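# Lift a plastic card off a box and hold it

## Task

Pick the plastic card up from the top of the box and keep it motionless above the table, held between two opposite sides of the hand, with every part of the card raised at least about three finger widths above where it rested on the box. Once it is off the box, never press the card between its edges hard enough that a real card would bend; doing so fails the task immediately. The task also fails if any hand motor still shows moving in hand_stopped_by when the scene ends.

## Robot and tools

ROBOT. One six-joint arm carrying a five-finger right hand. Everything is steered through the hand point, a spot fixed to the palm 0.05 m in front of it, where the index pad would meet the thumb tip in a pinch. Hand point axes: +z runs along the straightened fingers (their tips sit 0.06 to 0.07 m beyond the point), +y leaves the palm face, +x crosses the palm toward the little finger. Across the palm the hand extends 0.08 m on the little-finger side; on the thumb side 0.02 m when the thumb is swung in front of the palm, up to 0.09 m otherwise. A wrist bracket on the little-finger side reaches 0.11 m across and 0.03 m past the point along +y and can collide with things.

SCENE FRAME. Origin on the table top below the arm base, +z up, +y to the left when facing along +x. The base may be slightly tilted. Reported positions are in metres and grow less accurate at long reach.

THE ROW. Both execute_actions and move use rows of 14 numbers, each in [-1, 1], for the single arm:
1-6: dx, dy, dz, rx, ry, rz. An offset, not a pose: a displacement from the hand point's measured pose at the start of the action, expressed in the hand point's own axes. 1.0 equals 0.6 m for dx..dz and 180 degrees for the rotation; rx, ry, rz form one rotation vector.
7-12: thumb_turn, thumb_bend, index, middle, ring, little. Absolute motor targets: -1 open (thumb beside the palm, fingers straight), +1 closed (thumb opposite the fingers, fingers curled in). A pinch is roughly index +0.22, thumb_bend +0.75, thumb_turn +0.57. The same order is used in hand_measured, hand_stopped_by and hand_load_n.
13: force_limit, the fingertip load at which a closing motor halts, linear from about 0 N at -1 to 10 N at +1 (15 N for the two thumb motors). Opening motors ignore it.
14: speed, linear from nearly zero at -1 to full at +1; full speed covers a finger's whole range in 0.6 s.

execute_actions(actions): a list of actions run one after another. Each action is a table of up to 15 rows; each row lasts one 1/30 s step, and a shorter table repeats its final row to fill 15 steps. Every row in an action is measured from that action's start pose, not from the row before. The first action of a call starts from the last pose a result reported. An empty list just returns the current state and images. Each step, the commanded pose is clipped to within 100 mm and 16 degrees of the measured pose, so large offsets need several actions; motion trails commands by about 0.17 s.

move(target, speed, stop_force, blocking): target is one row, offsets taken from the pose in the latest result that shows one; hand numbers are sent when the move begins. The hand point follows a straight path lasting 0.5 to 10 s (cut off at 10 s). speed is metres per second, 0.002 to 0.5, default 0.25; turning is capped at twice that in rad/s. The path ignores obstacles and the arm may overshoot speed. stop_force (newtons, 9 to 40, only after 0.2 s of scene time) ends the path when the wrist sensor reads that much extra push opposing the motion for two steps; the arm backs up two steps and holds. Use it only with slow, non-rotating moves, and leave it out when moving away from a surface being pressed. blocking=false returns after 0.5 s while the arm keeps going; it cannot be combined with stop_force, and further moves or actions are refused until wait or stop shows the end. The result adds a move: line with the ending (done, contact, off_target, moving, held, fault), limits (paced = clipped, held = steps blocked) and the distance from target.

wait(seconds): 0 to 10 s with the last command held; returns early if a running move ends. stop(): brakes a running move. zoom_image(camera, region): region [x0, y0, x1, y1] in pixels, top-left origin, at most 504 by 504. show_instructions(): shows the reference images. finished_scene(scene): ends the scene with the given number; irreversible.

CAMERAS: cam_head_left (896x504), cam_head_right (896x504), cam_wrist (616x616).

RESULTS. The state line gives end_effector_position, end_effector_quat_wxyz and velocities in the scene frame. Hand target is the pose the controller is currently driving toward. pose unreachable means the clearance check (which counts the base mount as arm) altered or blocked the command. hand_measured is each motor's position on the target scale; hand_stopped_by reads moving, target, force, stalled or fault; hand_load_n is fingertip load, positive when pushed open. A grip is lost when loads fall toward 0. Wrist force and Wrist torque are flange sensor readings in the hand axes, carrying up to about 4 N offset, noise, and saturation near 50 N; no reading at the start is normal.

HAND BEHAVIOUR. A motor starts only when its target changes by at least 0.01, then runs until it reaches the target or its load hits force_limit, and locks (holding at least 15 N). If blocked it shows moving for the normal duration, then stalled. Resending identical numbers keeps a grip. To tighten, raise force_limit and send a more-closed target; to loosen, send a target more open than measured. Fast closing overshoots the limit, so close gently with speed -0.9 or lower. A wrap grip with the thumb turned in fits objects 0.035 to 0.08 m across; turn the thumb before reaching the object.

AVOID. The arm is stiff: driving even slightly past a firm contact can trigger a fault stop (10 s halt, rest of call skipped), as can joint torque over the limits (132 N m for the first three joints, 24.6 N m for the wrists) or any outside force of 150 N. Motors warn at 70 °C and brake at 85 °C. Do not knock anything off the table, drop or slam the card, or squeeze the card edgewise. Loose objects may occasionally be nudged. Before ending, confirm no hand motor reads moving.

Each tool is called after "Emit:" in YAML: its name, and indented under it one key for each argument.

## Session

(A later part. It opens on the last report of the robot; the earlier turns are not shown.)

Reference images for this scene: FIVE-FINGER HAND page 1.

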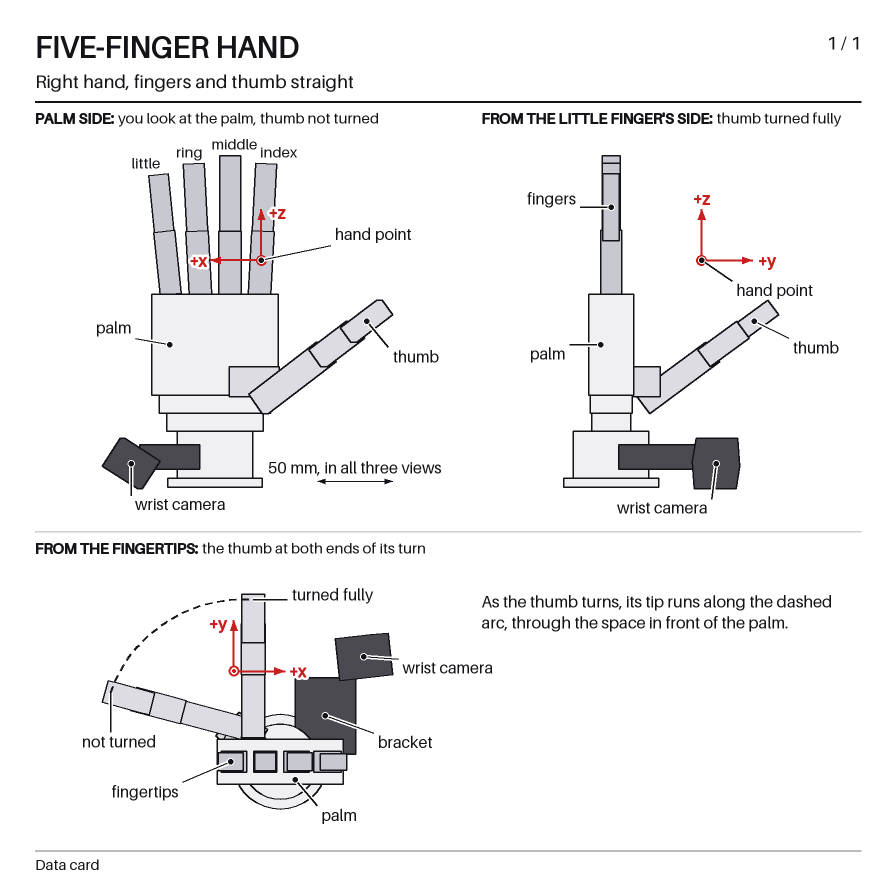

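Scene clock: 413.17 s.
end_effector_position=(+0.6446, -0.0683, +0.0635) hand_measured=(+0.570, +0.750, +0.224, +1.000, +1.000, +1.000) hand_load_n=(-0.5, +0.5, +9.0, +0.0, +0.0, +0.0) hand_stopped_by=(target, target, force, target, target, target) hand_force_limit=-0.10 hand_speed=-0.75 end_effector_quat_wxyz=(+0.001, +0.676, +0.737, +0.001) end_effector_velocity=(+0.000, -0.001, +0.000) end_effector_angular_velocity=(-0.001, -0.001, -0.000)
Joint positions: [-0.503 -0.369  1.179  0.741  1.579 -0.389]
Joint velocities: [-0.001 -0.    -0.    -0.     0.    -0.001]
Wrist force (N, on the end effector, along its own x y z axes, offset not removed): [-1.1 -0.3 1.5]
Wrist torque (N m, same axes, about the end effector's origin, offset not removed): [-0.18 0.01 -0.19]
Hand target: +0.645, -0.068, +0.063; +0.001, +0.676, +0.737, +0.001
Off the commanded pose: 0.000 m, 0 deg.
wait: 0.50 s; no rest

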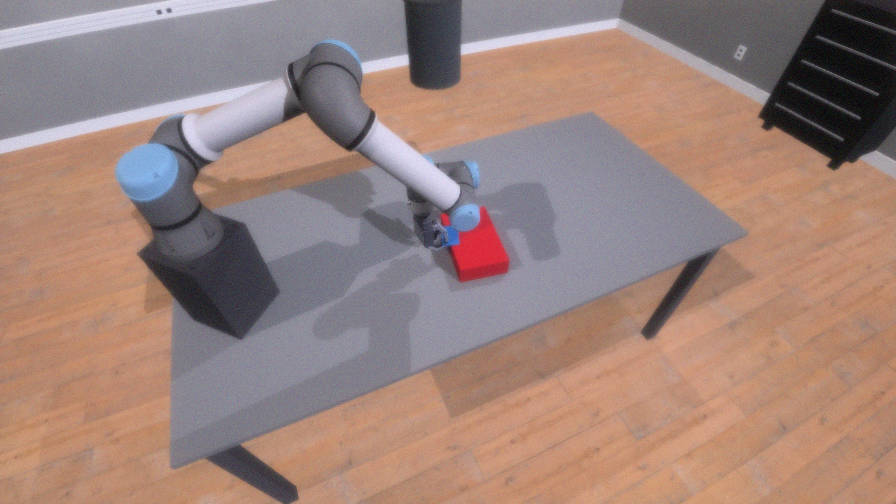

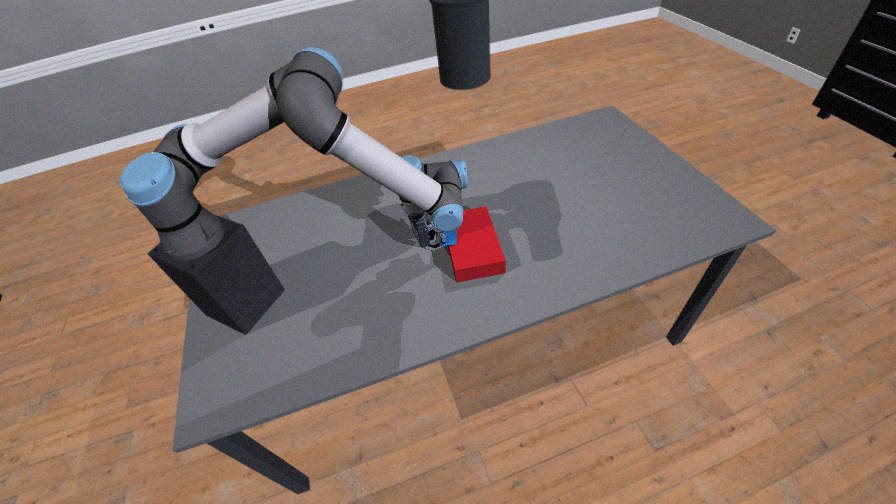

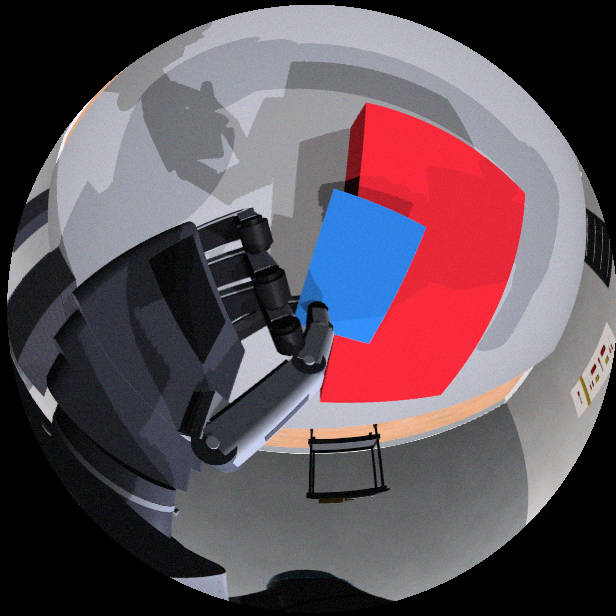

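Emit:
move:
  target: [0, -0.02, -0.145, 0, 0, 0, 0.57, 0.75, 0.4, 1, 1, 1, -0.1, -0.75]
  speed: 0.15

Emit:
zoom_image:
  camera: "cam_wrist"
  region: [250, 180, 460, 390]

Emit:
zoom_image:
  camera: "cam_head_left"
  region: [390, 160, 520, 290]

Scene clock: 417.83 s.
end_effector_position=(+0.6326, -0.0693, +0.1503) hand_measured=(+0.570, +0.750, +0.224, +1.000, +1.000, +1.000) hand_load_n=(-0.5, +0.5, +9.0, +0.0, +0.0, +0.0) hand_stopped_by=(target, target, force, target, target, target) hand_force_limit=-0.10 hand_speed=-0.75 end_effector_quat_wxyz=(+0.001, +0.676, +0.737, +0.001) end_effector_velocity=(+0.000, +0.000, +0.002) end_effector_angular_velocity=(-0.000, -0.001, +0.001)
Joint positions: [-0.51  -0.545  1.284  0.811  1.579 -0.396]
Joint velocities: [ 0.001 -0.004  0.002  0.001 -0.    -0.001]
Wrist force (N, on the end effector, along its own x y z axes, offset not removed): [-1.1 -0.3 2.3]
Wrist torque (N m, same axes, about the end effector's origin, offset not removed): [-0.25 0.05 -0.17]
Hand target: +0.633, -0.069, +0.150; +0.001, +0.676, +0.737, +0.001
Off the commanded pose: 0.000 m, 0 deg.
move: done

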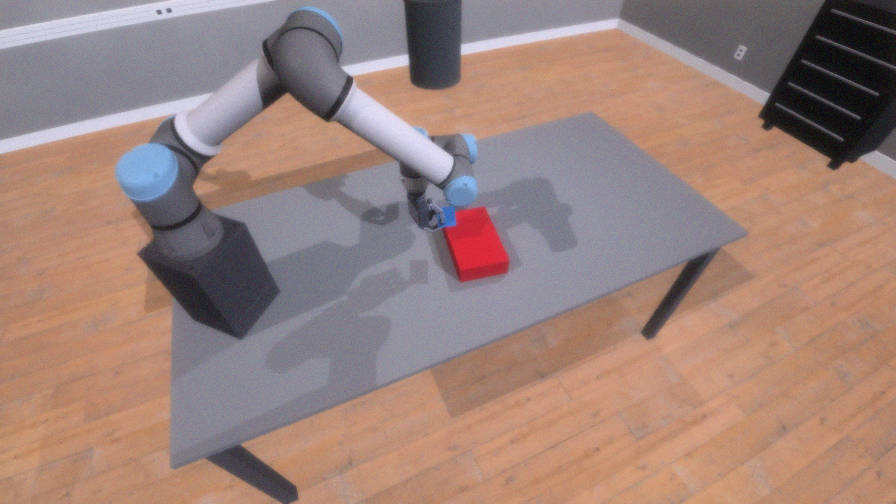

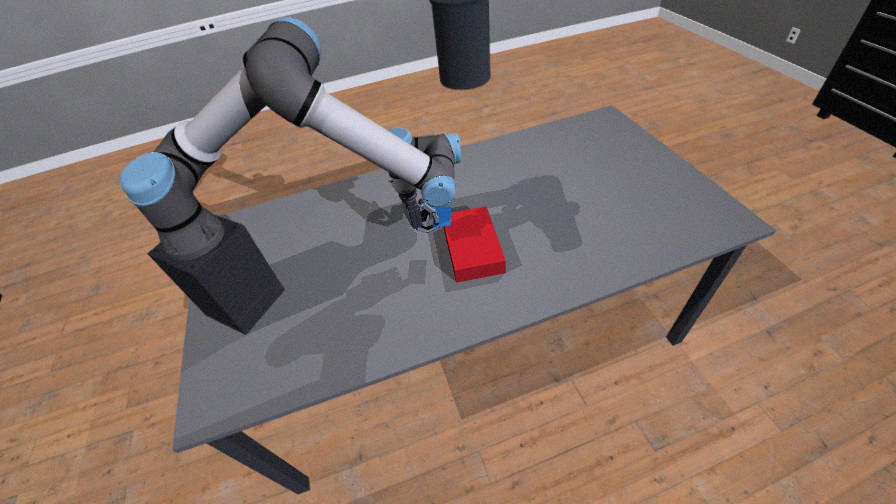

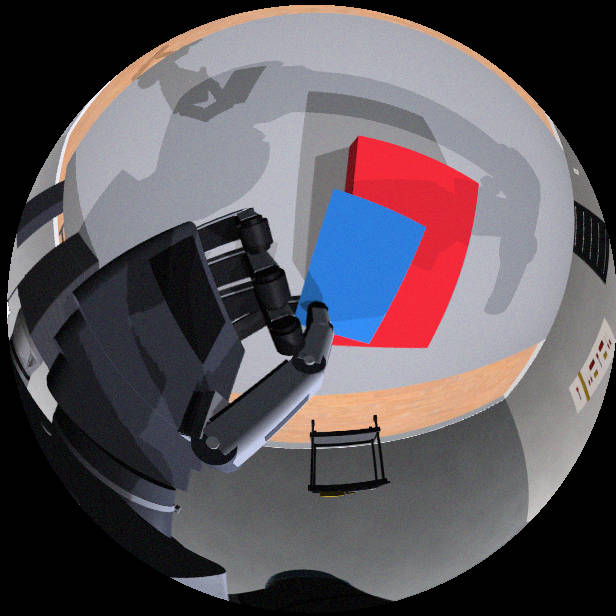

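Region (250, 180, 460, 390) of cam_wrist's 616x616 image, scaled by 2.400, with more detail than that image has.

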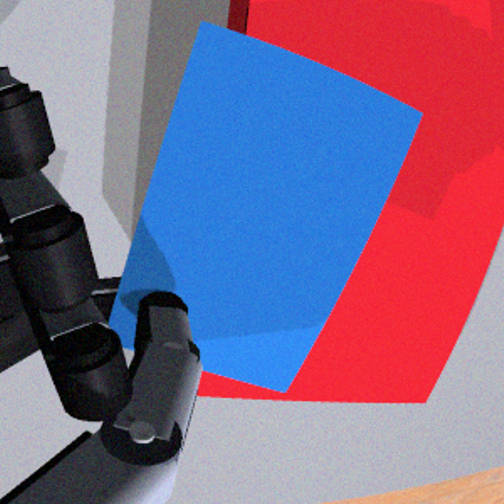

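Region (390, 160, 520, 290) of cam_head_left's 896x504 image, scaled by 3.877, with more detail than that image has.

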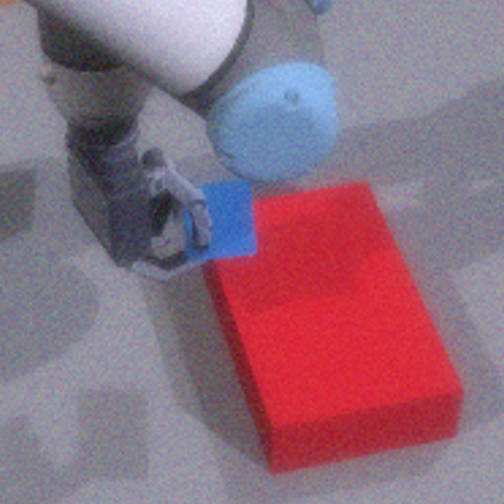

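Emit:
execute_actions:
  actions: []

Scene clock: 419.57 s.
end_effector_position=(+0.6326, -0.0693, +0.1505) hand_measured=(+0.570, +0.750, +0.224, +1.000, +1.000, +1.000) hand_load_n=(-0.5, +0.5, +9.0, +0.0, +0.0, +0.0) hand_stopped_by=(target, target, force, target, target, target) hand_force_limit=-0.10 hand_speed=-0.75 end_effector_quat_wxyz=(+0.001, +0.676, +0.737, +0.001) end_effector_velocity=(+0.001, -0.000, +0.001) end_effector_angular_velocity=(-0.001, -0.003, -0.000)
Joint positions: [-0.51  -0.545  1.285  0.811  1.578 -0.396]
Joint velocities: [-0.    -0.001 -0.    -0.001 -0.     0.   ]
Wrist force (N, on the end effector, along its own x y z axes, offset not removed): [-1.2 -0.2 -1.4]
Wrist torque (N m, same axes, about the end effector's origin, offset not removed): [0.10 0.16 -0.17]
Hand target: +0.633, -0.069, +0.150; +0.001, +0.676, +0.737, +0.001
Off the commanded pose: 0.000 m, 0 deg.

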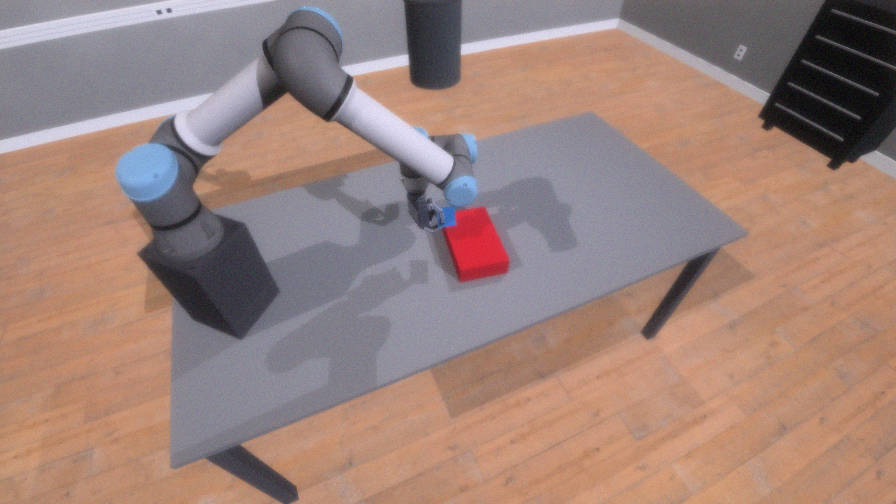

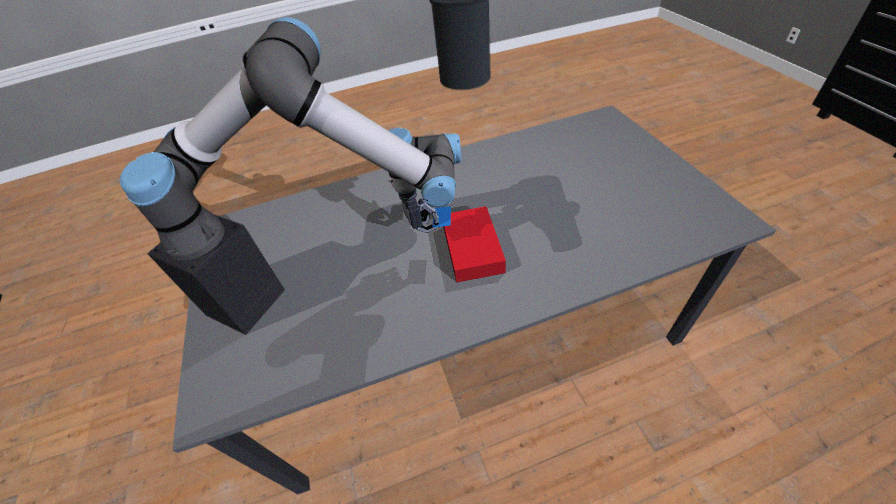

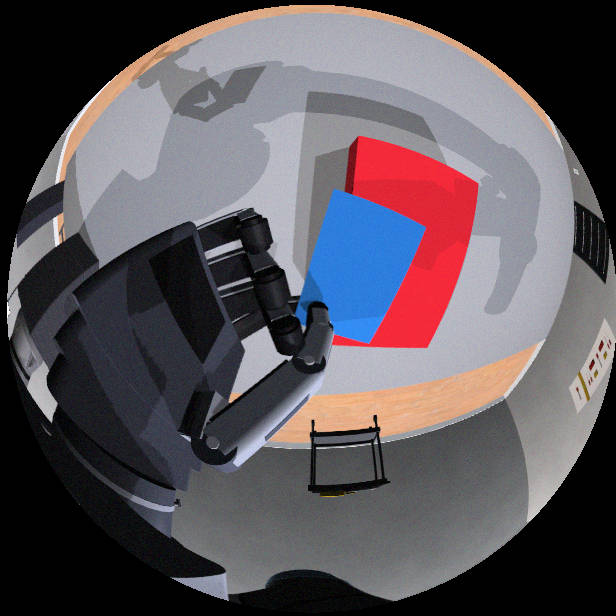

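Emit:
finished_scene:
  scene: 2

The scene is finished: the task was done.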